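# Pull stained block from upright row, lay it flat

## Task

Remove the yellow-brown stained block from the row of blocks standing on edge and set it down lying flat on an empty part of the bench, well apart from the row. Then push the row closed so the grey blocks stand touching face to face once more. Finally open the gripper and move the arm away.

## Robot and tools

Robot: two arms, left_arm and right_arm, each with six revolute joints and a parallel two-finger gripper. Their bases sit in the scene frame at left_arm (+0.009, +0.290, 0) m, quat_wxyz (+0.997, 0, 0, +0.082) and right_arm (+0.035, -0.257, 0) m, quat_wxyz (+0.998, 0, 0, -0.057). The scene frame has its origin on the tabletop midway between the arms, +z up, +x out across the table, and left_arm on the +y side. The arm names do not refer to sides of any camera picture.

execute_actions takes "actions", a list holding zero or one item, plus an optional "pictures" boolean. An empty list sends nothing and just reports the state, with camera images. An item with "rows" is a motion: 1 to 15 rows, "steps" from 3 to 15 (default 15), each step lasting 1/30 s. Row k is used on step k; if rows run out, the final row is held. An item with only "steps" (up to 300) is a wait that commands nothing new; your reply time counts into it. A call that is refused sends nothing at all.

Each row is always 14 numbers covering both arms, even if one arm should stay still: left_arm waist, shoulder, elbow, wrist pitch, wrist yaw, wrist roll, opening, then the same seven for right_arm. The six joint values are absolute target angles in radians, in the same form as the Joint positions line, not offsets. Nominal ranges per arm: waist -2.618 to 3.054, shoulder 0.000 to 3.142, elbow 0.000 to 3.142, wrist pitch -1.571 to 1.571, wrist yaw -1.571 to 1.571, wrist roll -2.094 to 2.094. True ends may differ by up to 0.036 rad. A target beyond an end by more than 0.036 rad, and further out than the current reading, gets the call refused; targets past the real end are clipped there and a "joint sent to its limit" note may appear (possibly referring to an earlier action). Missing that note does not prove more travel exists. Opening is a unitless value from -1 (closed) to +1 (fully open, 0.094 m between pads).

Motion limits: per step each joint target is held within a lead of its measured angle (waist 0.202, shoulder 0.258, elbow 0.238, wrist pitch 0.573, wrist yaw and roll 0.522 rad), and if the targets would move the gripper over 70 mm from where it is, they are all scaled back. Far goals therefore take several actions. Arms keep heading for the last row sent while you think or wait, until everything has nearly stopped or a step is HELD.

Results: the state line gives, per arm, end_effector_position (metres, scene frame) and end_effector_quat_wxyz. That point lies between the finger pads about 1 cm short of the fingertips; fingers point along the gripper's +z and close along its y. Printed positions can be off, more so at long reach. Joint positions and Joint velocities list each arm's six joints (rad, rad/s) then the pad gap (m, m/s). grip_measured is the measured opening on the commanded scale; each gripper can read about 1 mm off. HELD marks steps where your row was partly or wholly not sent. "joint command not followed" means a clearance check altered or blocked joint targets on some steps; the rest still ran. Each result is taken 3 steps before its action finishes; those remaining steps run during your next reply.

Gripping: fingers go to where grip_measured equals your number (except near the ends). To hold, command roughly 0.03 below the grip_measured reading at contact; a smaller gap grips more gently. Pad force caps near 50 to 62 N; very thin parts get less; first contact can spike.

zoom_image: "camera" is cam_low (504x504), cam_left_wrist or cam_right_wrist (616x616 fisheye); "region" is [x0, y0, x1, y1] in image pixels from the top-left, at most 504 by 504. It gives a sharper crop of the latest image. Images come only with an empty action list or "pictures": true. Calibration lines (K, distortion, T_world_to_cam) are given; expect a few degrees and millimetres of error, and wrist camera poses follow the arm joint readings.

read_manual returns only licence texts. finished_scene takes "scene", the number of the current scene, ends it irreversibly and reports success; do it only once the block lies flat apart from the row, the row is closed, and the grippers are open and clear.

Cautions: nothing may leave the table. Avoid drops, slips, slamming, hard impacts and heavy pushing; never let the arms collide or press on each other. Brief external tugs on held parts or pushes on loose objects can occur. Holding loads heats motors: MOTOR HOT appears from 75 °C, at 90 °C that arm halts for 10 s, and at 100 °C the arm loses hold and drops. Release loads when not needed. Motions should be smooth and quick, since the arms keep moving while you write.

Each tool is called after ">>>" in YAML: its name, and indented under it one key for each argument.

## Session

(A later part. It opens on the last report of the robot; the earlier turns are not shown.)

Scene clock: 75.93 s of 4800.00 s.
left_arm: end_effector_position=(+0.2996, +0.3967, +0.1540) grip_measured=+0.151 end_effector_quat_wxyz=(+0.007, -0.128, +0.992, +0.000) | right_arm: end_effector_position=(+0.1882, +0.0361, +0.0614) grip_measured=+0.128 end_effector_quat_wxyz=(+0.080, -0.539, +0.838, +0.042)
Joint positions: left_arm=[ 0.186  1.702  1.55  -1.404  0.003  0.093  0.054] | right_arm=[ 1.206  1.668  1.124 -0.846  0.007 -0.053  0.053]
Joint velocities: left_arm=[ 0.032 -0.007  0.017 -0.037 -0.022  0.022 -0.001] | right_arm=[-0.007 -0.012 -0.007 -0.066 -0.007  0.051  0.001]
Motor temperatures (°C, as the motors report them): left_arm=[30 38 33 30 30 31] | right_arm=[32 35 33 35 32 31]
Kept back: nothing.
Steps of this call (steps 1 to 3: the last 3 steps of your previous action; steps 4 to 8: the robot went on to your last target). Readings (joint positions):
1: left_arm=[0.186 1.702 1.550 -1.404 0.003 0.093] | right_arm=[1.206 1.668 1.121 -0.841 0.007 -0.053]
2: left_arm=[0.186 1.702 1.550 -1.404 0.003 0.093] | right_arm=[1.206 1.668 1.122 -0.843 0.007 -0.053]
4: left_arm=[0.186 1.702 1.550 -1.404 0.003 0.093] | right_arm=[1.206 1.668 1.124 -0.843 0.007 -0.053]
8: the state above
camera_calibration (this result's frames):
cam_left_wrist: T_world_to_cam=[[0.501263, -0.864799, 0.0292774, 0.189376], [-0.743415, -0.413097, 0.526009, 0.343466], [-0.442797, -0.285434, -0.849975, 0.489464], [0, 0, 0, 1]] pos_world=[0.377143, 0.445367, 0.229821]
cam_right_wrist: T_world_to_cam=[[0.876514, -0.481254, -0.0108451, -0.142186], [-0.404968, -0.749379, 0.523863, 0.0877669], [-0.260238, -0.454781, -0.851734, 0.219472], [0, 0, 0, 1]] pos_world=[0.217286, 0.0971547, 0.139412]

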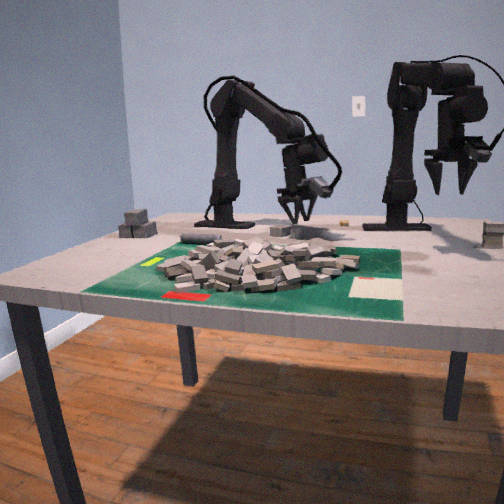

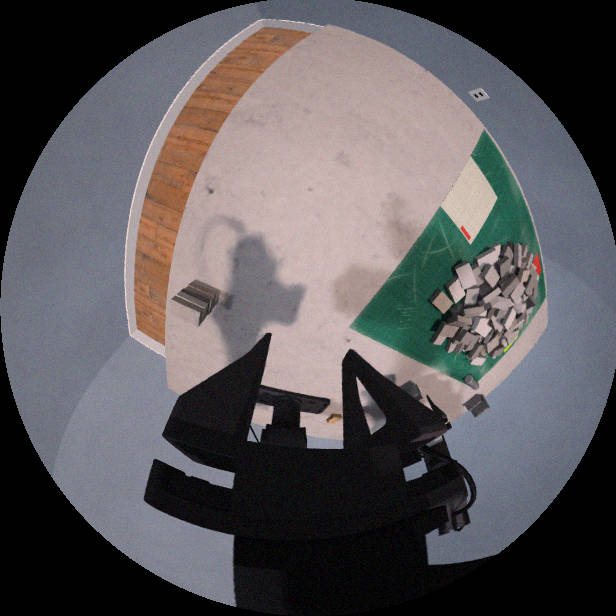

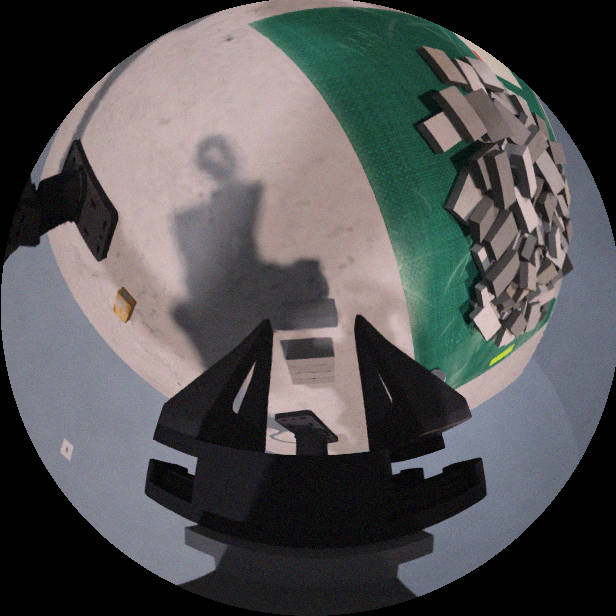

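>>> execute_actions:
  actions:
    - {"rows": [[0.186,1.71,1.576,-1.412,-0.005,0.10,0.15,1.212,1.690,1.152,-0.867,0.005,-0.058,0.13],[0.186,1.71,1.576,-1.412,-0.005,0.10,0.15,1.217,1.701,1.152,-0.867,0.005,-0.058,0.13],[0.186,1.71,1.576,-1.412,-0.005,0.10,0.15,1.217,1.712,1.152,-0.867,0.005,-0.058,0.13],[0.186,1.71,1.576,-1.412,-0.005,0.10,0.15,1.217,1.723,1.152,-0.867,0.005,-0.058,0.13],[0.186,1.71,1.576,-1.412,-0.005,0.10,0.15,1.217,1.734,1.152,-0.867,0.005,-0.058,0.12],[0.186,1.71,1.576,-1.412,-0.005,0.10,0.15,1.217,1.744,1.152,-0.867,0.005,-0.058,0.11],[0.186,1.71,1.576,-1.412,-0.005,0.10,0.15,1.217,1.753,1.152,-0.867,0.005,-0.058,0.10],[0.186,1.71,1.576,-1.412,-0.005,0.10,0.15,1.217,1.760,1.152,-0.867,0.005,-0.058,0.09],[0.186,1.71,1.576,-1.412,-0.005,0.10,0.15,1.217,1.766,1.152,-0.867,0.005,-0.058,0.08],[0.186,1.71,1.576,-1.412,-0.005,0.10,0.15,1.217,1.770,1.152,-0.867,0.005,-0.058,0.07]], "steps": 13}

>>> execute_actions:
  actions:
    - {"steps": 6}
  pictures: true

>>> zoom_image:
  camera: "cam_right_wrist"
  region: [230, 260, 390, 420]

Scene clock: 78.77 s of 4800.00 s.
left_arm: end_effector_position=(+0.2996, +0.3967, +0.1540) grip_measured=+0.151 end_effector_quat_wxyz=(+0.007, -0.128, +0.992, +0.000) | right_arm: end_effector_position=(+0.1847, +0.0293, +0.0345) grip_measured=+0.076 end_effector_quat_wxyz=(+0.040, -0.541, +0.840, +0.019)
Joint positions: left_arm=[ 0.186  1.702  1.55  -1.404  0.003  0.093  0.054] | right_arm=[ 1.206  1.755  1.124 -0.852  0.007 -0.053  0.051]
Joint velocities: left_arm=[ 0.017 -0.012 -0.017 -0.007 -0.007 -0.007  0.   ] | right_arm=[-0.002  0.212 -0.012 -0.007 -0.022 -0.051 -0.008]
Motor temperatures (°C, as the motors report them): left_arm=[30 38 34 30 30 31] | right_arm=[32 35 34 35 32 31]
Steps of this call (steps 1 to 30: the robot went on to your last target; steps 31 to 75: nothing new was sent; steps 76 to 85: the first 10 steps of this action). Readings (joint positions):
76: left_arm=[0.186 1.702 1.550 -1.404 0.003 0.093] | right_arm=[1.206 1.669 1.124 -0.849 0.007 -0.053]
77: left_arm=[0.186 1.702 1.550 -1.404 0.003 0.093] | right_arm=[1.206 1.672 1.124 -0.849 0.007 -0.053]
79: left_arm=[0.186 1.702 1.550 -1.404 0.003 0.093] | right_arm=[1.206 1.686 1.124 -0.849 0.007 -0.053]
83: left_arm=[0.186 1.702 1.550 -1.404 0.003 0.093] | right_arm=[1.206 1.735 1.124 -0.851 0.007 -0.053]
85: the state above

Scene clock: 78.97 s of 4800.00 s.
left_arm: end_effector_position=(+0.2996, +0.3967, +0.1540) grip_measured=+0.151 end_effector_quat_wxyz=(+0.007, -0.128, +0.992, +0.000) | right_arm: end_effector_position=(+0.1840, +0.0279, +0.0309) grip_measured=+0.072 end_effector_quat_wxyz=(+0.034, -0.541, +0.840, +0.015)
Joint positions: left_arm=[ 0.186  1.702  1.55  -1.404  0.003  0.093  0.054] | right_arm=[ 1.206  1.767  1.124 -0.854  0.007 -0.053  0.05 ]
Joint velocities: left_arm=[ 0.002 -0.017 -0.002  0.007  0.007 -0.022 -0.   ] | right_arm=[-0.017 -0.012 -0.002 -0.022  0.037  0.051  0.   ]
Motor temperatures (°C, as the motors report them): left_arm=[30 38 34 30 30 31] | right_arm=[32 35 34 34 32 31]
Kept back: nothing.
Steps of this call (steps 1 to 3: the last 3 steps of your previous action; steps 4 to 6: the robot went on to your last target). Readings (joint positions):
1: left_arm=[0.186 1.702 1.550 -1.404 0.003 0.093] | right_arm=[1.206 1.762 1.124 -0.853 0.007 -0.053]
2: left_arm=[0.186 1.702 1.550 -1.404 0.003 0.093] | right_arm=[1.206 1.765 1.124 -0.854 0.007 -0.053]
4: left_arm=[0.186 1.702 1.550 -1.404 0.003 0.093] | right_arm=[1.206 1.767 1.124 -0.854 0.007 -0.053]
6: the state above
camera_calibration (this result's frames):
cam_left_wrist: T_world_to_cam=[[0.501263, -0.864799, 0.0292774, 0.189376], [-0.743415, -0.413097, 0.526009, 0.343466], [-0.442797, -0.285434, -0.849975, 0.489464], [0, 0, 0, 1]] pos_world=[0.377143, 0.445367, 0.229821]
cam_right_wrist: T_world_to_cam=[[0.876039, -0.482167, -0.00839431, -0.142685], [-0.376953, -0.695527, 0.611677, 0.0865813], [-0.300769, -0.532689, -0.791063, 0.196438], [0, 0, 0, 1]] pos_world=[0.216717, 0.0960619, 0.101237]

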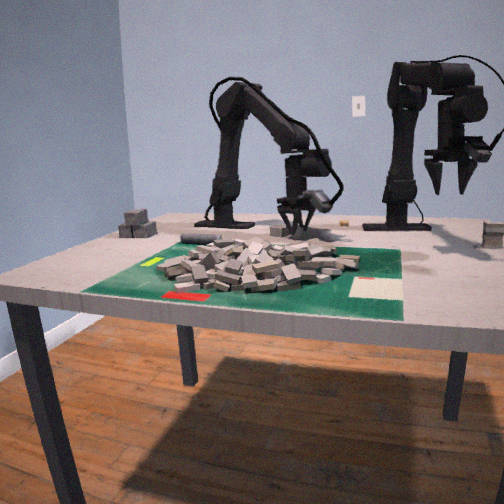

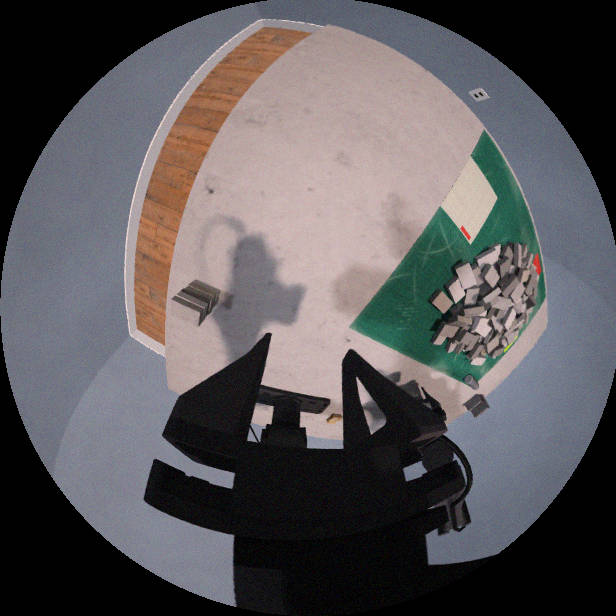

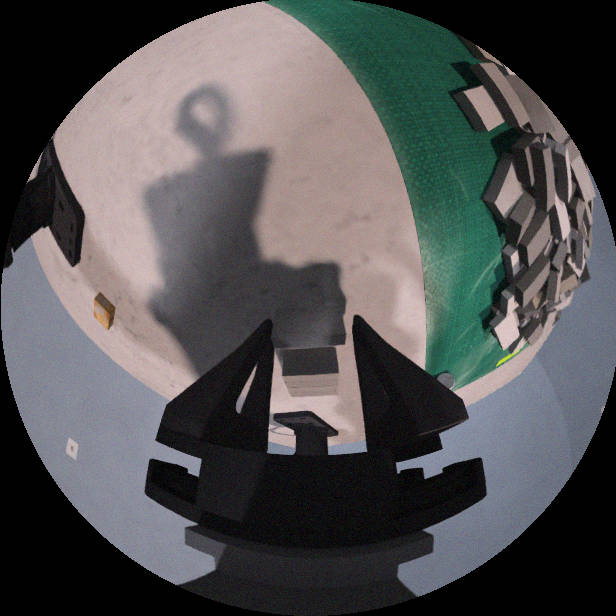

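Region (230, 260, 390, 420) of cam_right_wrist's 616x616 image, scaled by 3.150, with more detail than that image has.

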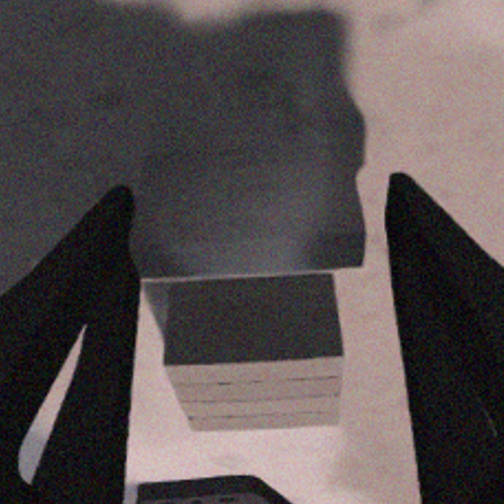

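>>> execute_actions:
  actions:
    - {"rows": [[0.186,1.71,1.576,-1.412,-0.005,0.10,0.15,1.226,1.770,1.152,-0.822,0.005,-0.058,0.07],[0.186,1.71,1.576,-1.412,-0.005,0.10,0.15,1.226,1.770,1.152,-0.822,0.005,-0.058,0.07],[0.186,1.71,1.576,-1.412,-0.005,0.10,0.15,1.222,1.770,1.152,-0.826,0.005,-0.058,0.07],[0.186,1.71,1.576,-1.412,-0.005,0.10,0.15,1.217,1.770,1.152,-0.832,0.005,-0.058,0.07]], "steps": 9}

>>> execute_actions:
  actions:
    - {"steps": 6}
  pictures: true

>>> zoom_image:
  camera: "cam_right_wrist"
  region: [230, 260, 390, 420]

Scene clock: 80.47 s of 4800.00 s.
left_arm: end_effector_position=(+0.2996, +0.3967, +0.1540) grip_measured=+0.151 end_effector_quat_wxyz=(+0.007, -0.128, +0.992, +0.000) | right_arm: end_effector_position=(+0.1827, +0.0311, +0.0311) grip_measured=+0.072 end_effector_quat_wxyz=(+0.037, -0.544, +0.838, +0.018)
Joint positions: left_arm=[ 0.186  1.702  1.55  -1.404  0.003  0.093  0.054] | right_arm=[ 1.214  1.767  1.124 -0.846  0.007 -0.053  0.05 ]
Joint velocities: left_arm=[ 0.002 -0.007 -0.022  0.007 -0.051 -0.037 -0.001] | right_arm=[ 0.007  0.007 -0.002 -0.095 -0.007  0.007 -0.001]
Motor temperatures (°C, as the motors report them): left_arm=[30 38 34 30 30 31] | right_arm=[32 35 34 34 32 31]
Steps of this call (steps 1 to 30: the robot went on to your last target; steps 31 to 39: nothing new was sent; steps 40 to 45: the first 6 steps of this action). Readings (joint positions):
40: left_arm=[0.186 1.702 1.550 -1.404 0.003 0.093] | right_arm=[1.207 1.767 1.124 -0.854 0.007 -0.053]
41: left_arm=[0.186 1.702 1.550 -1.404 0.003 0.093] | right_arm=[1.209 1.767 1.124 -0.851 0.007 -0.053]
43: left_arm=[0.186 1.702 1.550 -1.404 0.003 0.093] | right_arm=[1.214 1.767 1.124 -0.846 0.007 -0.053]
45: the state above

Scene clock: 80.67 s of 4800.00 s.
left_arm: end_effector_position=(+0.2996, +0.3967, +0.1540) grip_measured=+0.151 end_effector_quat_wxyz=(+0.007, -0.128, +0.992, +0.000) | right_arm: end_effector_position=(+0.1827, +0.0311, +0.0311) grip_measured=+0.072 end_effector_quat_wxyz=(+0.037, -0.544, +0.838, +0.018)
Joint positions: left_arm=[ 0.186  1.702  1.55  -1.404  0.003  0.093  0.054] | right_arm=[ 1.214  1.767  1.124 -0.846  0.007 -0.053  0.05 ]
Joint velocities: left_arm=[ 0.007 -0.002  0.007  0.022 -0.007 -0.095  0.001] | right_arm=[ 0.002  0.017 -0.007 -0.007 -0.051  0.022 -0.001]
Motor temperatures (°C, as the motors report them): left_arm=[30 38 34 30 30 31] | right_arm=[32 35 34 34 32 31]
Kept back: nothing.
Steps of this call (steps 1 to 3: the last 3 steps of your previous action; steps 4 to 6: the robot went on to your last target). Readings (joint positions):
1: left_arm=[0.186 1.702 1.550 -1.404 0.003 0.093] | right_arm=[1.214 1.767 1.124 -0.846 0.007 -0.053]
2: left_arm=[0.186 1.702 1.550 -1.404 0.003 0.093] | right_arm=[1.214 1.767 1.124 -0.846 0.007 -0.053]
4: left_arm=[0.186 1.702 1.550 -1.404 0.003 0.093] | right_arm=[1.214 1.767 1.124 -0.846 0.007 -0.053]
6: the state above
camera_calibration (this result's frames):
cam_left_wrist: T_world_to_cam=[[0.501263, -0.864799, 0.0292774, 0.189376], [-0.743415, -0.413097, 0.526009, 0.343466], [-0.442797, -0.285434, -0.849975, 0.489464], [0, 0, 0, 1]] pos_world=[0.377143, 0.445367, 0.229821]
cam_right_wrist: T_world_to_cam=[[0.879908, -0.475067, -0.00859962, -0.140961], [-0.373794, -0.703278, 0.604713, 0.0880375], [-0.293327, -0.528877, -0.796397, 0.196529], [0, 0, 0, 1]] pos_world=[0.214588, 0.0988885, 0.102065]

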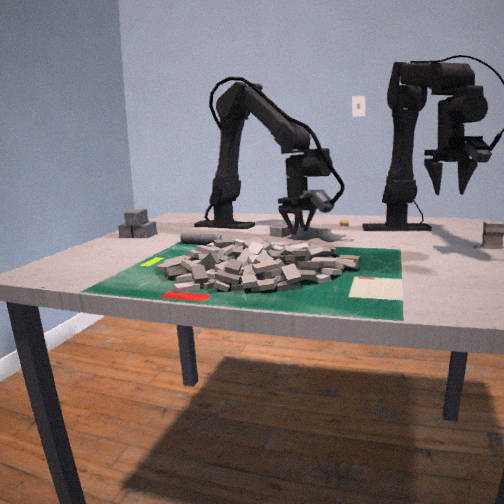

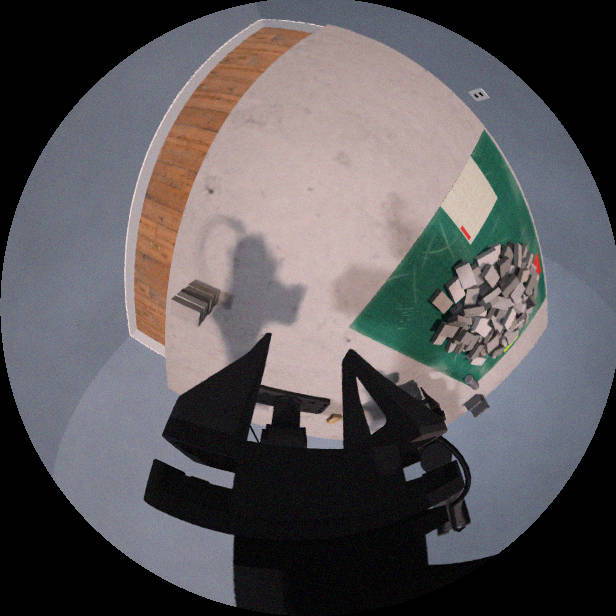

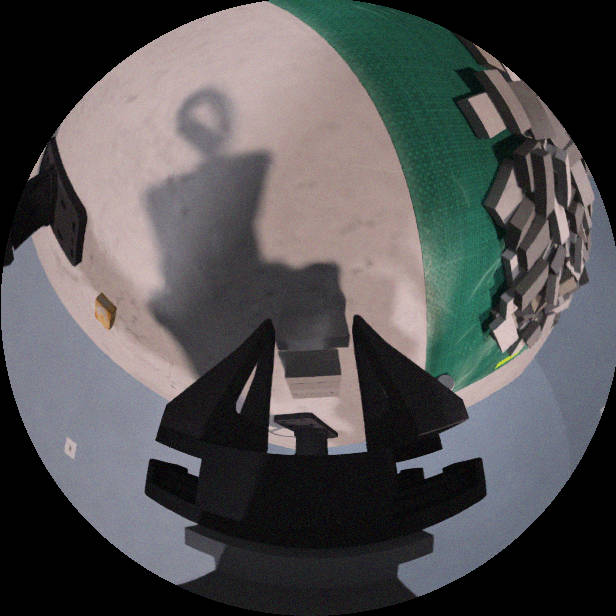

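Region (230, 260, 390, 420) of cam_right_wrist's 616x616 image, scaled by 3.150, with more detail than that image has.

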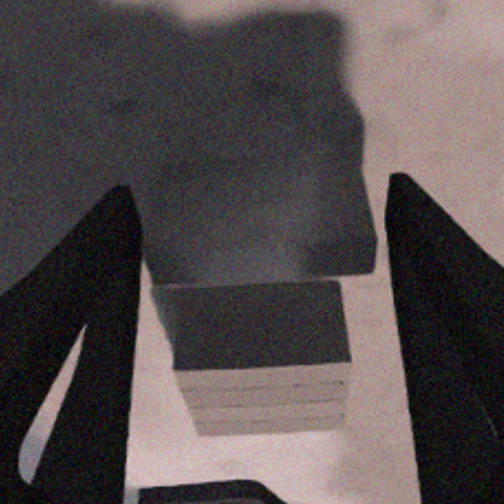

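>>> execute_actions:
  actions:
    - {"rows": [[0.186,1.71,1.576,-1.412,-0.005,0.10,0.15,1.217,1.770,1.152,-0.835,0.005,-0.058,0.02],[0.186,1.71,1.576,-1.412,-0.005,0.10,0.15,1.217,1.770,1.152,-0.838,0.005,-0.058,-0.03],[0.186,1.71,1.576,-1.412,-0.005,0.10,0.15,1.217,1.770,1.152,-0.841,0.005,-0.058,-0.065],[0.186,1.71,1.576,-1.412,-0.005,0.10,0.15,1.217,1.770,1.152,-0.844,0.005,-0.058,-0.08],[0.186,1.71,1.576,-1.412,-0.005,0.10,0.15,1.217,1.770,1.152,-0.846,0.005,-0.058,-0.092],[0.186,1.71,1.576,-1.412,-0.005,0.10,0.15,1.217,1.770,1.152,-0.846,0.005,-0.058,-0.102],[0.186,1.71,1.576,-1.412,-0.005,0.10,0.15,1.217,1.770,1.152,-0.846,0.005,-0.058,-0.112],[0.186,1.71,1.576,-1.412,-0.005,0.10,0.15,1.217,1.770,1.152,-0.846,0.005,-0.058,-0.122],[0.186,1.71,1.576,-1.412,-0.005,0.10,0.15,1.217,1.770,1.152,-0.846,0.005,-0.058,-0.130],[0.186,1.71,1.576,-1.412,-0.005,0.10,0.15,1.217,1.770,1.152,-0.855,0.005,-0.058,-0.135],[0.186,1.71,1.576,-1.412,-0.005,0.10,0.15,1.217,1.770,1.152,-0.870,0.005,-0.058,-0.135],[0.186,1.71,1.576,-1.412,-0.005,0.10,0.15,1.217,1.770,1.152,-0.885,0.005,-0.058,-0.135]], "steps": 12}

>>> execute_actions:
  actions:
    - {"rows": [[0.186,1.71,1.576,-1.412,-0.005,0.10,0.15,1.217,1.770,1.152,-0.900,0.005,-0.058,-0.135],[0.186,1.71,1.576,-1.412,-0.005,0.10,0.15,1.217,1.770,1.152,-0.915,0.005,-0.058,-0.135],[0.186,1.71,1.576,-1.412,-0.005,0.10,0.15,1.217,1.770,1.152,-0.930,0.005,-0.058,-0.135],[0.186,1.71,1.576,-1.412,-0.005,0.10,0.15,1.217,1.770,1.152,-0.945,0.005,-0.058,-0.135],[0.186,1.71,1.576,-1.412,-0.005,0.10,0.15,1.217,1.770,1.152,-0.960,0.005,-0.058,-0.135],[0.186,1.71,1.576,-1.412,-0.005,0.10,0.15,1.217,1.770,1.152,-0.973,0.005,-0.058,-0.135],[0.186,1.71,1.576,-1.412,-0.005,0.10,0.15,1.217,1.770,1.152,-0.985,0.005,-0.058,-0.135],[0.186,1.71,1.576,-1.412,-0.005,0.10,0.15,1.217,1.770,1.152,-0.995,0.005,-0.058,-0.135],[0.186,1.71,1.576,-1.412,-0.005,0.10,0.15,1.217,1.770,1.152,-1.000,0.005,-0.058,-0.135]], "steps": 15}

>>> execute_actions:
  actions:
    - {"steps": 8}
  pictures: true

>>> zoom_image:
  camera: "cam_right_wrist"
  region: [230, 260, 390, 420]

Scene clock: 81.63 s of 4800.00 s.
left_arm: end_effector_position=(+0.2996, +0.3967, +0.1540) grip_measured=+0.151 end_effector_quat_wxyz=(+0.007, -0.128, +0.992, +0.000) | right_arm: end_effector_position=(+0.1826, +0.0311, +0.0311) grip_measured=-0.091 end_effector_quat_wxyz=(+0.037, -0.544, +0.838, +0.018)
Joint positions: left_arm=[ 0.186  1.702  1.55  -1.404  0.003  0.093  0.054] | right_arm=[ 1.214  1.767  1.124 -0.846  0.007 -0.053  0.043]
Joint velocities: left_arm=[ 0.002 -0.002  0.012 -0.037 -0.051  0.081  0.   ] | right_arm=[-0.002  0.012 -0.002 -0.007 -0.007 -0.022  0.   ]
Motor temperatures (°C, as the motors report them): left_arm=[30 38 34 30 30 31] | right_arm=[32 35 34 34 32 31]
Steps of this call (steps 1 to 15: the robot went on to your last target; steps 16 to 20: nothing new was sent; steps 21 to 29: the first 9 steps of this action). Readings (joint positions):
21: left_arm=[0.186 1.702 1.550 -1.404 0.003 0.093] | right_arm=[1.214 1.767 1.124 -0.846 0.007 -0.053]
22: left_arm=[0.186 1.702 1.550 -1.404 0.003 0.093] | right_arm=[1.214 1.767 1.124 -0.846 0.007 -0.053]
24: left_arm=[0.186 1.702 1.550 -1.404 0.003 0.093] | right_arm=[1.214 1.767 1.124 -0.846 0.007 -0.053]
28: left_arm=[0.186 1.702 1.550 -1.404 0.003 0.093] | right_arm=[1.214 1.767 1.124 -0.846 0.007 -0.053]
29: the state above

Scene clock: 82.13 s of 4800.00 s.
left_arm: end_effector_position=(+0.2996, +0.3967, +0.1540) grip_measured=+0.151 end_effector_quat_wxyz=(+0.007, -0.128, +0.992, +0.000) | right_arm: end_effector_position=(+0.1692, +0.0048, +0.0304) grip_measured=-0.091 end_effector_quat_wxyz=(-0.014, -0.545, +0.838, -0.012)
Joint positions: left_arm=[ 0.186  1.702  1.55  -1.404  0.003  0.093  0.054] | right_arm=[ 1.214  1.767  1.124 -0.964  0.007 -0.053  0.043]
Joint velocities: left_arm=[ 0.002 -0.002 -0.032 -0.007  0.037 -0.022 -0.002] | right_arm=[-0.007  0.012 -0.012 -0.212  0.022 -0.022 -0.   ]
Motor temperatures (°C, as the motors report them): left_arm=[30 38 34 30 30 31] | right_arm=[32 35 34 34 32 31]
Steps of this call (steps 1 to 3: the last 3 steps of your previous action; steps 4 to 15: the first 12 steps of this action). Readings (joint positions):
4: left_arm=[0.186 1.702 1.550 -1.404 0.003 0.093] | right_arm=[1.214 1.767 1.124 -0.854 0.007 -0.053]
5: left_arm=[0.186 1.702 1.550 -1.404 0.003 0.093] | right_arm=[1.214 1.767 1.124 -0.861 0.007 -0.053]
7: left_arm=[0.186 1.702 1.550 -1.404 0.003 0.093] | right_arm=[1.214 1.767 1.124 -0.879 0.007 -0.053]
11: left_arm=[0.186 1.702 1.550 -1.404 0.003 0.093] | right_arm=[1.214 1.767 1.124 -0.926 0.007 -0.053]
15: the state above

Scene clock: 82.40 s of 4800.00 s.
left_arm: end_effector_position=(+0.2996, +0.3967, +0.1540) grip_measured=+0.151 end_effector_quat_wxyz=(+0.007, -0.128, +0.992, +0.000) | right_arm: end_effector_position=(+0.1677, +0.0018, +0.0306) grip_measured=-0.091 end_effector_quat_wxyz=(-0.020, -0.545, +0.838, -0.015)
Joint positions: left_arm=[ 0.186  1.702  1.55  -1.404  0.003  0.093  0.054] | right_arm=[ 1.214  1.767  1.124 -0.978  0.007 -0.053  0.043]
Joint velocities: left_arm=[ 0.012  0.002 -0.012  0.007  0.022  0.022 -0.001] | right_arm=[ 0.002 -0.007  0.007 -0.095 -0.022 -0.051  0.001]
Motor temperatures (°C, as the motors report them): left_arm=[30 38 34 30 30 31] | right_arm=[32 35 34 34 32 31]
Kept back: nothing.
Steps of this call (steps 1 to 3: the last 3 steps of your previous action; steps 4 to 8: the robot went on to your last target). Readings (joint positions):
1: left_arm=[0.186 1.702 1.550 -1.404 0.003 0.093] | right_arm=[1.214 1.767 1.124 -0.970 0.007 -0.053]
2: left_arm=[0.186 1.702 1.550 -1.404 0.003 0.093] | right_arm=[1.214 1.767 1.124 -0.973 0.007 -0.053]
4: left_arm=[0.186 1.702 1.550 -1.404 0.003 0.093] | right_arm=[1.214 1.767 1.124 -0.978 0.007 -0.053]
8: the state above
camera_calibration (this result's frames):
cam_left_wrist: T_world_to_cam=[[0.501263, -0.864799, 0.0292774, 0.189376], [-0.743415, -0.413097, 0.526009, 0.343466], [-0.442797, -0.285434, -0.849975, 0.489464], [0, 0, 0, 1]] pos_world=[0.377143, 0.445367, 0.229821]
cam_right_wrist: T_world_to_cam=[[0.879655, -0.475577, -0.0058408, -0.141707], [-0.333883, -0.626222, 0.704534, 0.052272], [-0.338718, -0.617797, -0.709646, 0.181373], [0, 0, 0, 1]] pos_world=[0.20354, 0.0773933, 0.0910558]

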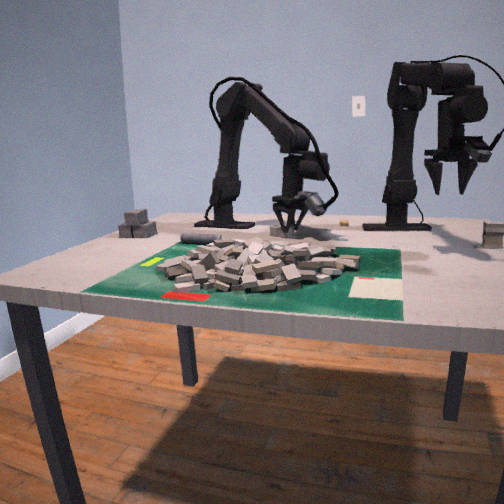

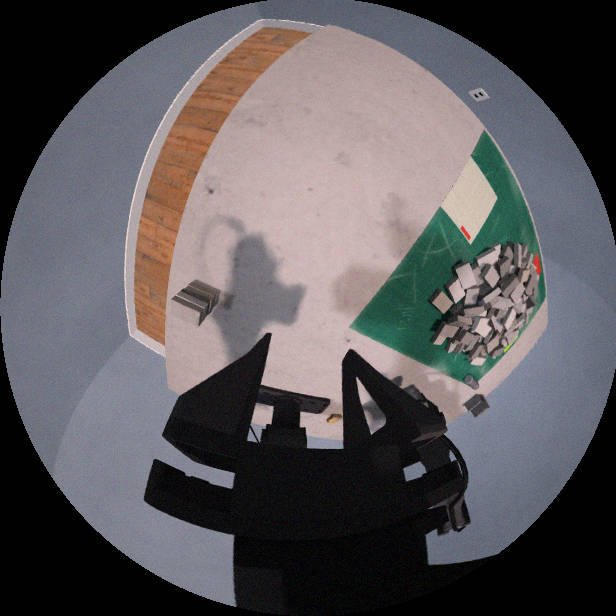

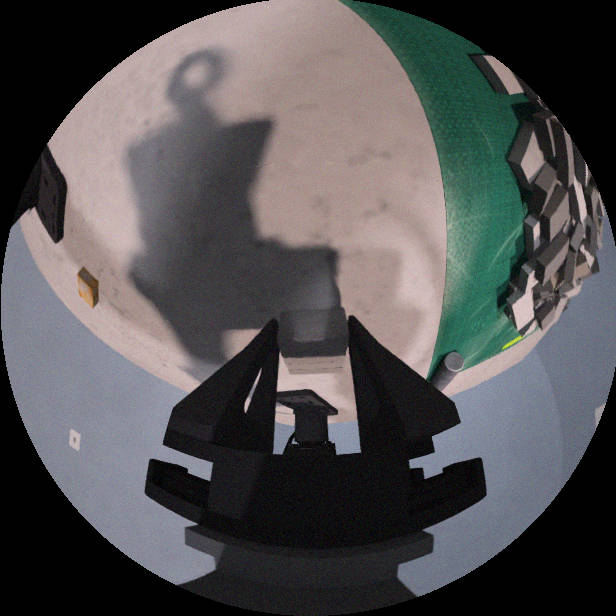

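Region (230, 260, 390, 420) of cam_right_wrist's 616x616 image, scaled by 3.150, with more detail than that image has.

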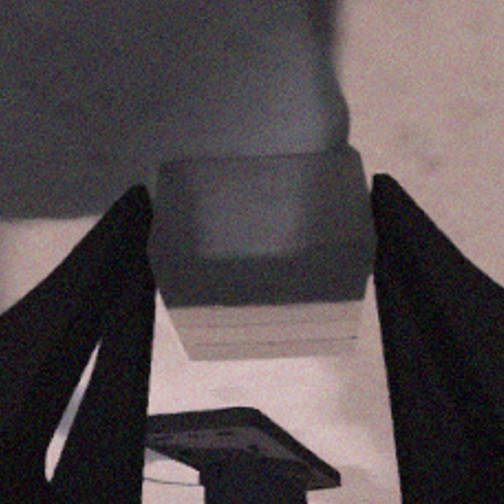

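>>> zoom_image:
  camera: "cam_right_wrist"
  region: [270, 300, 360, 385]

>>> zoom_image:
  camera: "cam_low"
  region: [255, 200, 335, 250]

Region (270, 300, 360, 385) of cam_right_wrist's 616x616 image, scaled by 5.600, with more detail than that image has.

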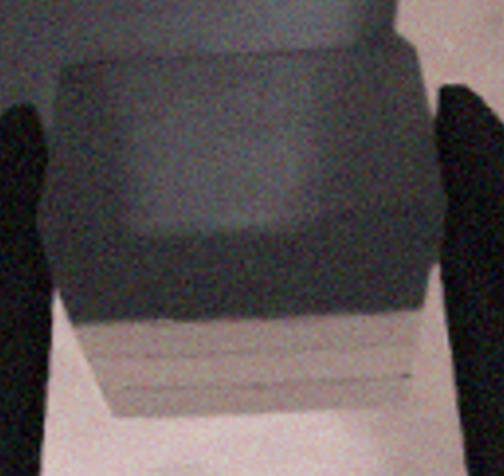

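Region (255, 200, 335, 250) of cam_low's 504x504 image, scaled by 6.300, with more detail than that image has; it fills the top 315 rows of this view, and the rest is white.

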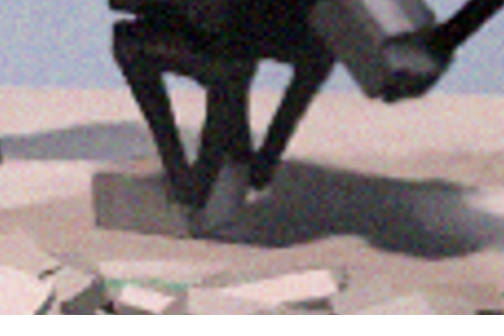

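>>> execute_actions:
  actions:
    - {"rows": [[0.186,1.71,1.576,-1.412,-0.005,0.10,0.15,1.217,1.770,1.152,-1.016,0.005,-0.058,-0.135],[0.186,1.71,1.576,-1.412,-0.005,0.10,0.15,1.217,1.770,1.152,-1.014,0.005,-0.058,-0.135],[0.186,1.71,1.576,-1.412,-0.005,0.10,0.15,1.217,1.770,1.152,-1.010,0.005,-0.058,-0.135]], "steps": 9}

>>> execute_actions:
  actions:
    - {"steps": 6}
  pictures: true

>>> zoom_image:
  camera: "cam_right_wrist"
  region: [270, 300, 360, 385]

Scene clock: 83.80 s of 4800.00 s.
left_arm: end_effector_position=(+0.2996, +0.3967, +0.1540) grip_measured=+0.151 end_effector_quat_wxyz=(+0.007, -0.128, +0.992, +0.000) | right_arm: end_effector_position=(+0.1674, +0.0012, +0.0306) grip_measured=-0.091 end_effector_quat_wxyz=(-0.021, -0.545, +0.838, -0.016)
Joint positions: left_arm=[ 0.186  1.702  1.55  -1.404  0.003  0.093  0.054] | right_arm=[ 1.214  1.767  1.124 -0.981  0.007 -0.053  0.043]
Joint velocities: left_arm=[-0.002 -0.017 -0.017 -0.007 -0.066 -0.022 -0.001] | right_arm=[-0.007  0.002  0.012 -0.007 -0.037  0.022  0.001]
Motor temperatures (°C, as the motors report them): left_arm=[30 38 34 30 30 31] | right_arm=[32 35 34 34 32 31]
Steps of this call (steps 1 to 30: the robot went on to your last target; steps 31 to 36: nothing new was sent; steps 37 to 42: the first 6 steps of this action). Readings (joint positions):
37: left_arm=[0.186 1.702 1.550 -1.404 0.003 0.093] | right_arm=[1.214 1.767 1.124 -0.979 0.007 -0.053]
38: left_arm=[0.186 1.702 1.550 -1.404 0.003 0.093] | right_arm=[1.214 1.767 1.124 -0.980 0.007 -0.053]
40: left_arm=[0.186 1.702 1.550 -1.404 0.003 0.093] | right_arm=[1.214 1.767 1.124 -0.981 0.007 -0.053]
42: the state above

Scene clock: 84.00 s of 4800.00 s.
left_arm: end_effector_position=(+0.2996, +0.3967, +0.1540) grip_measured=+0.151 end_effector_quat_wxyz=(+0.007, -0.128, +0.992, +0.000) | right_arm: end_effector_position=(+0.1674, +0.0012, +0.0306) grip_measured=-0.091 end_effector_quat_wxyz=(-0.021, -0.545, +0.838, -0.016)
Joint positions: left_arm=[ 0.186  1.702  1.55  -1.404  0.003  0.093  0.054] | right_arm=[ 1.214  1.767  1.124 -0.981  0.007 -0.053  0.043]
Joint velocities: left_arm=[-0.012 -0.002 -0.012 -0.051  0.007  0.066 -0.001] | right_arm=[-0.002  0.002 -0.007  0.051 -0.007 -0.051 -0.001]
Motor temperatures (°C, as the motors report them): left_arm=[30 38 34 30 30 31] | right_arm=[32 35 34 34 32 31]
Kept back: nothing.
Steps of this call (steps 1 to 3: the last 3 steps of your previous action; steps 4 to 6: the robot went on to your last target). Readings (joint positions):
1: left_arm=[0.186 1.702 1.550 -1.404 0.003 0.093] | right_arm=[1.214 1.767 1.124 -0.981 0.007 -0.053]
2: left_arm=[0.186 1.702 1.550 -1.404 0.003 0.093] | right_arm=[1.214 1.767 1.124 -0.981 0.007 -0.053]
4: left_arm=[0.186 1.702 1.550 -1.404 0.003 0.093] | right_arm=[1.214 1.767 1.124 -0.981 0.007 -0.053]
6: the state above
camera_calibration (this result's frames):
cam_left_wrist: T_world_to_cam=[[0.501263, -0.864799, 0.0292774, 0.189376], [-0.743415, -0.413097, 0.526009, 0.343466], [-0.442797, -0.285434, -0.849975, 0.489464], [0, 0, 0, 1]] pos_world=[0.377143, 0.445367, 0.229821]
cam_right_wrist: T_world_to_cam=[[0.879648, -0.47559, -0.00577688, -0.141723], [-0.333026, -0.624544, 0.706427, 0.0515739], [-0.339578, -0.619483, -0.707763, 0.18102], [0, 0, 0, 1]] pos_world=[0.203312, 0.0769463, 0.090867]

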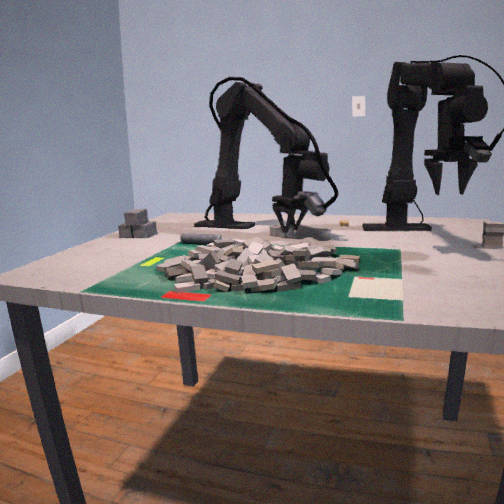

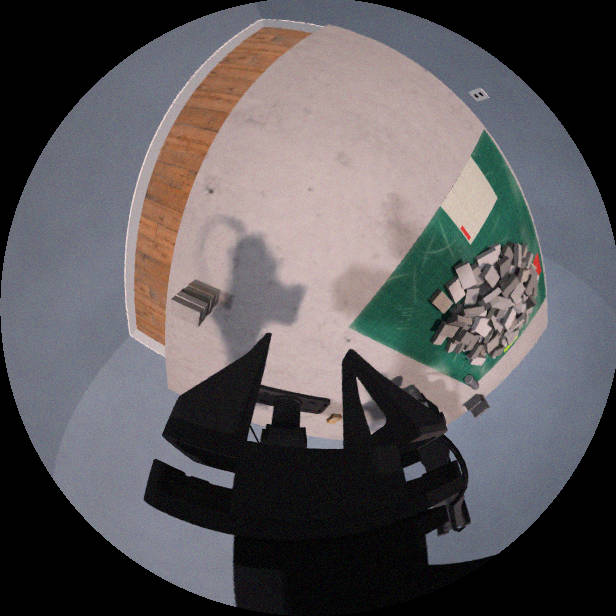

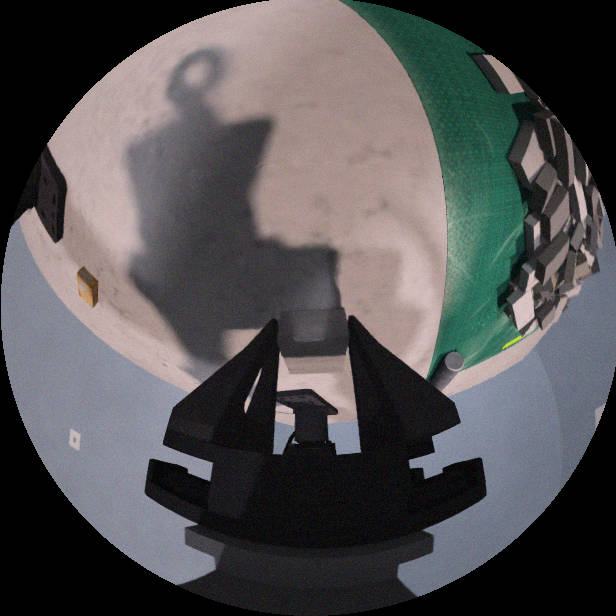

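Region (270, 300, 360, 385) of cam_right_wrist's 616x616 image, scaled by 5.600, with more detail than that image has.

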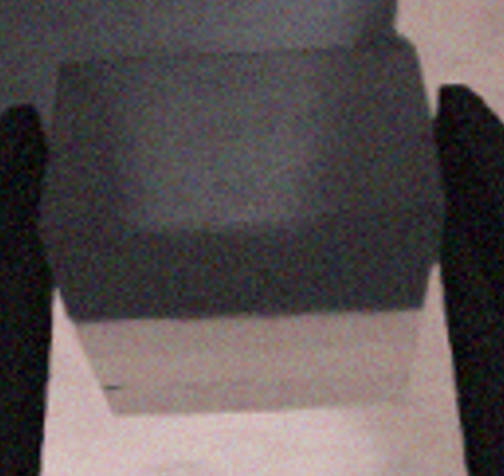

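>>> execute_actions:
  actions:
    - {"rows": [[0.186,1.71,1.576,-1.412,-0.005,0.10,0.15,1.217,1.770,1.152,-0.992,0.005,-0.058,-0.124],[0.186,1.71,1.576,-1.412,-0.005,0.10,0.15,1.217,1.770,1.152,-0.988,0.005,-0.058,-0.112],[0.186,1.71,1.576,-1.412,-0.005,0.10,0.15,1.217,1.770,1.152,-0.988,0.005,-0.058,-0.102],[0.186,1.71,1.576,-1.412,-0.005,0.10,0.15,1.217,1.770,1.152,-0.988,0.005,-0.058,-0.094],[0.186,1.71,1.576,-1.412,-0.005,0.10,0.15,1.217,1.770,1.152,-0.986,0.005,-0.058,-0.086],[0.186,1.71,1.576,-1.412,-0.005,0.10,0.15,1.217,1.770,1.152,-0.984,0.005,-0.058,-0.074],[0.186,1.71,1.576,-1.412,-0.005,0.10,0.15,1.217,1.770,1.152,-0.984,0.005,-0.058,-0.04],[0.186,1.71,1.576,-1.412,-0.005,0.10,0.15,1.217,1.770,1.152,-0.984,0.005,-0.058,0.02],[0.186,1.71,1.576,-1.412,-0.005,0.10,0.15,1.217,1.765,1.152,-0.984,0.005,-0.058,0.08],[0.186,1.71,1.576,-1.412,-0.005,0.10,0.15,1.217,1.745,1.152,-0.984,0.005,-0.058,0.11],[0.186,1.71,1.576,-1.412,-0.005,0.10,0.15,1.217,1.725,1.152,-0.984,0.005,-0.058,0.11],[0.186,1.71,1.576,-1.412,-0.005,0.10,0.15,1.217,1.705,1.152,-0.984,0.005,-0.058,0.11],[0.186,1.71,1.576,-1.412,-0.005,0.10,0.15,1.217,1.680,1.152,-0.984,0.005,-0.058,0.11],[0.186,1.71,1.576,-1.412,-0.005,0.10,0.15,1.217,1.655,1.152,-0.984,0.005,-0.058,0.11],[0.186,1.71,1.576,-1.412,-0.005,0.10,0.15,1.217,1.630,1.152,-0.984,0.005,-0.058,0.11]], "steps": 15}

>>> execute_actions:
  actions:
    - {"rows": [[0.186,1.71,1.576,-1.412,-0.005,0.10,0.15,1.217,1.605,1.152,-0.984,0.005,-0.058,0.11],[0.186,1.71,1.576,-1.412,-0.005,0.10,0.15,1.217,1.580,1.152,-0.984,0.005,-0.058,0.11],[0.186,1.71,1.576,-1.412,-0.005,0.10,0.15,1.217,1.555,1.152,-0.984,0.005,-0.058,0.11],[0.186,1.71,1.576,-1.412,-0.005,0.10,0.15,1.217,1.530,1.152,-0.984,0.005,-0.058,0.11],[0.186,1.71,1.576,-1.412,-0.005,0.10,0.15,1.217,1.510,1.152,-0.984,0.005,-0.058,0.11],[0.186,1.71,1.576,-1.412,-0.005,0.10,0.15,1.217,1.500,1.152,-0.984,0.005,-0.058,0.11]], "steps": 9}

>>> execute_actions:
  actions:
    - {"steps": 5}
  pictures: true

>>> zoom_image:
  camera: "cam_right_wrist"
  region: [250, 290, 380, 400]

>>> zoom_image:
  camera: "cam_low"
  region: [250, 190, 370, 250]

Scene clock: 85.80 s of 4800.00 s.
left_arm: end_effector_position=(+0.2996, +0.3967, +0.1540) grip_measured=+0.151 end_effector_quat_wxyz=(+0.007, -0.128, +0.992, +0.000) | right_arm: end_effector_position=(+0.1677, +0.0018, +0.0328) grip_measured=+0.107 end_effector_quat_wxyz=(-0.018, -0.545, +0.838, -0.014)
Joint positions: left_arm=[ 0.186  1.702  1.55  -1.404  0.003  0.093  0.054] | right_arm=[ 1.214  1.759  1.124 -0.981  0.007 -0.053  0.052]
Joint velocities: left_arm=[-0.007 -0.017 -0.012  0.022  0.007  0.037 -0.   ] | right_arm=[-0.007 -0.237 -0.012 -0.022  0.051  0.066  0.003]
Motor temperatures (°C, as the motors report them): left_arm=[30 38 34 30 30 31] | right_arm=[32 35 34 34 32 31]
Steps of this call (steps 1 to 15: the robot went on to your last target; steps 16 to 42: nothing new was sent; steps 43 to 54: the first 12 steps of this action). Readings (joint positions):
43: left_arm=[0.186 1.702 1.550 -1.404 0.003 0.093] | right_arm=[1.214 1.767 1.124 -0.981 0.007 -0.053]
44: left_arm=[0.186 1.702 1.550 -1.404 0.003 0.093] | right_arm=[1.214 1.767 1.124 -0.981 0.007 -0.053]
46: left_arm=[0.186 1.702 1.550 -1.404 0.003 0.093] | right_arm=[1.214 1.767 1.124 -0.981 0.007 -0.053]
50: left_arm=[0.186 1.702 1.550 -1.404 0.003 0.093] | right_arm=[1.214 1.767 1.124 -0.981 0.007 -0.053]
54: the state above

Scene clock: 86.10 s of 4800.00 s.
left_arm: end_effector_position=(+0.2996, +0.3967, +0.1540) grip_measured=+0.151 end_effector_quat_wxyz=(+0.007, -0.128, +0.992, +0.000) | right_arm: end_effector_position=(+0.1732, +0.0126, +0.0939) grip_measured=+0.108 end_effector_quat_wxyz=(+0.077, -0.543, +0.835, +0.041)
Joint positions: left_arm=[ 0.186  1.702  1.55  -1.404  0.002  0.093  0.054] | right_arm=[ 1.214  1.539  1.124 -0.981  0.007 -0.053  0.052]
Joint velocities: left_arm=[-0.007 -0.017 -0.017  0.066 -0.022 -0.007  0.   ] | right_arm=[-0.017 -0.662 -0.022  0.007 -0.066 -0.037  0.   ]
Motor temperatures (°C, as the motors report them): left_arm=[30 38 34 30 30 31] | right_arm=[32 35 34 34 32 31]
Steps of this call (steps 1 to 3: the last 3 steps of your previous action; steps 4 to 9: the first 6 steps of this action). Readings (joint positions):
4: left_arm=[0.186 1.702 1.550 -1.404 0.002 0.093] | right_arm=[1.214 1.679 1.124 -0.981 0.007 -0.053]
5: left_arm=[0.186 1.702 1.550 -1.404 0.002 0.093] | right_arm=[1.214 1.650 1.124 -0.981 0.007 -0.053]
7: left_arm=[0.186 1.702 1.550 -1.404 0.002 0.093] | right_arm=[1.214 1.591 1.124 -0.981 0.007 -0.053]
9: the state above

Scene clock: 86.27 s of 4800.00 s.
left_arm: end_effector_position=(+0.2996, +0.3967, +0.1540) grip_measured=+0.151 end_effector_quat_wxyz=(+0.007, -0.128, +0.992, +0.000) | right_arm: end_effector_position=(+0.1735, +0.0133, +0.1047) grip_measured=+0.108 end_effector_quat_wxyz=(+0.094, -0.542, +0.834, +0.050)
Joint positions: left_arm=[ 0.186  1.702  1.55  -1.404  0.002  0.093  0.054] | right_arm=[ 1.214  1.501  1.124 -0.981  0.007 -0.053  0.052]
Joint velocities: left_arm=[-0.007 -0.007  0.002 -0.022 -0.037 -0.051  0.001] | right_arm=[-0.002 -0.002  0.007  0.007  0.007  0.037 -0.002]
Motor temperatures (°C, as the motors report them): left_arm=[30 38 34 30 30 31] | right_arm=[32 35 34 34 32 31]
Kept back: nothing.
Steps of this call (steps 1 to 3: the last 3 steps of your previous action; steps 4 to 5: the robot went on to your last target). Readings (joint positions):
1: left_arm=[0.186 1.702 1.550 -1.404 0.002 0.093] | right_arm=[1.214 1.520 1.124 -0.981 0.007 -0.053]
2: left_arm=[0.186 1.702 1.550 -1.404 0.002 0.093] | right_arm=[1.214 1.508 1.124 -0.981 0.007 -0.053]
4: left_arm=[0.186 1.702 1.550 -1.404 0.002 0.093] | right_arm=[1.214 1.501 1.124 -0.981 0.007 -0.053]
5: the state above
camera_calibration (this result's frames):
cam_left_wrist: T_world_to_cam=[[0.501272, -0.864807, 0.028902, 0.189502], [-0.743344, -0.41329, 0.525958, 0.343538], [-0.442907, -0.285132, -0.85002, 0.489391], [0, 0, 0, 1]] pos_world=[0.37713, 0.445404, 0.229829]
cam_right_wrist: T_world_to_cam=[[0.880718, -0.473493, -0.0118581, -0.140547], [-0.405988, -0.767578, 0.495982, 0.0454575], [-0.243946, -0.432006, -0.868252, 0.240748], [0, 0, 0, 1]] pos_world=[0.200967, 0.0723487, 0.184817]

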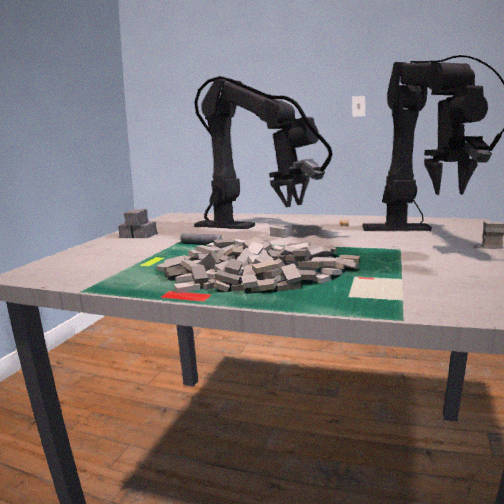

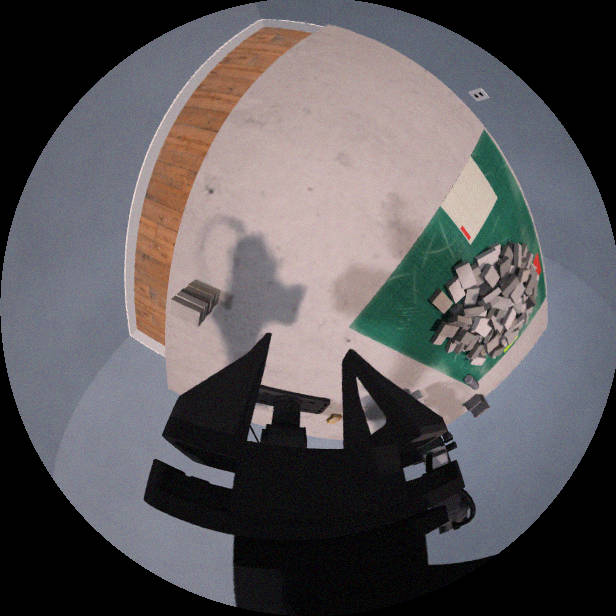

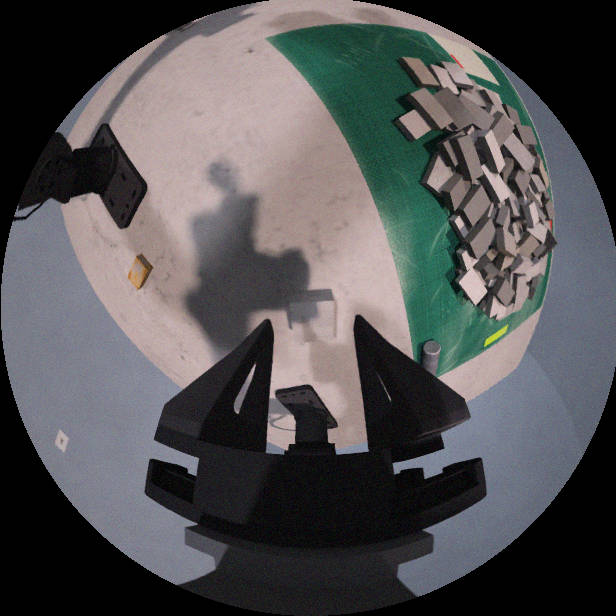

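Region (250, 290, 380, 400) of cam_right_wrist's 616x616 image, scaled by 3.877, with more detail than that image has; it fills the top 426 rows of this view, and the rest is white.

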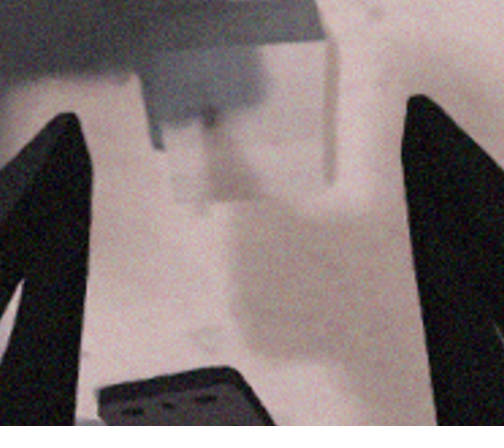

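Region (250, 190, 370, 250) of cam_low's 504x504 image, scaled by 4.200, with more detail than that image has.

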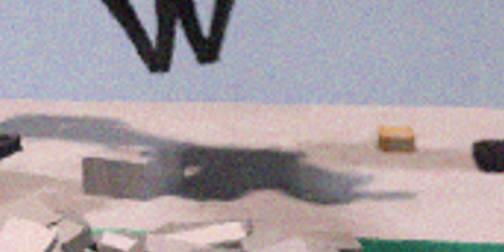

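Blocks look closed up from here; zooming in to confirm there is no gap and all five are upright.

>>> zoom_image:
  camera: "cam_right_wrist"
  region: [278, 278, 348, 348]

>>> zoom_image:
  camera: "cam_low"
  region: [262, 218, 312, 244]

Region (278, 278, 348, 348) of cam_right_wrist's 616x616 image, scaled by 7.200, with more detail than that image has.

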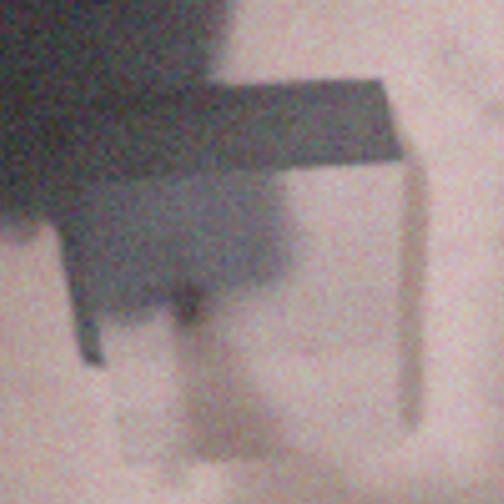

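Region (262, 218, 312, 244) of cam_low's 504x504 image, scaled by 10.080, with more detail than that image has; it fills the top 262 rows of this view, and the rest is white.

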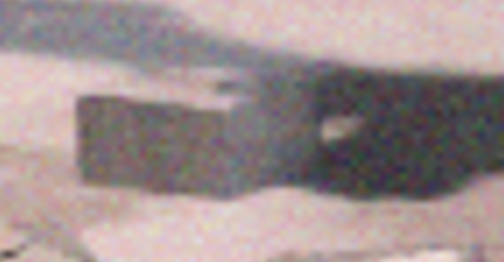

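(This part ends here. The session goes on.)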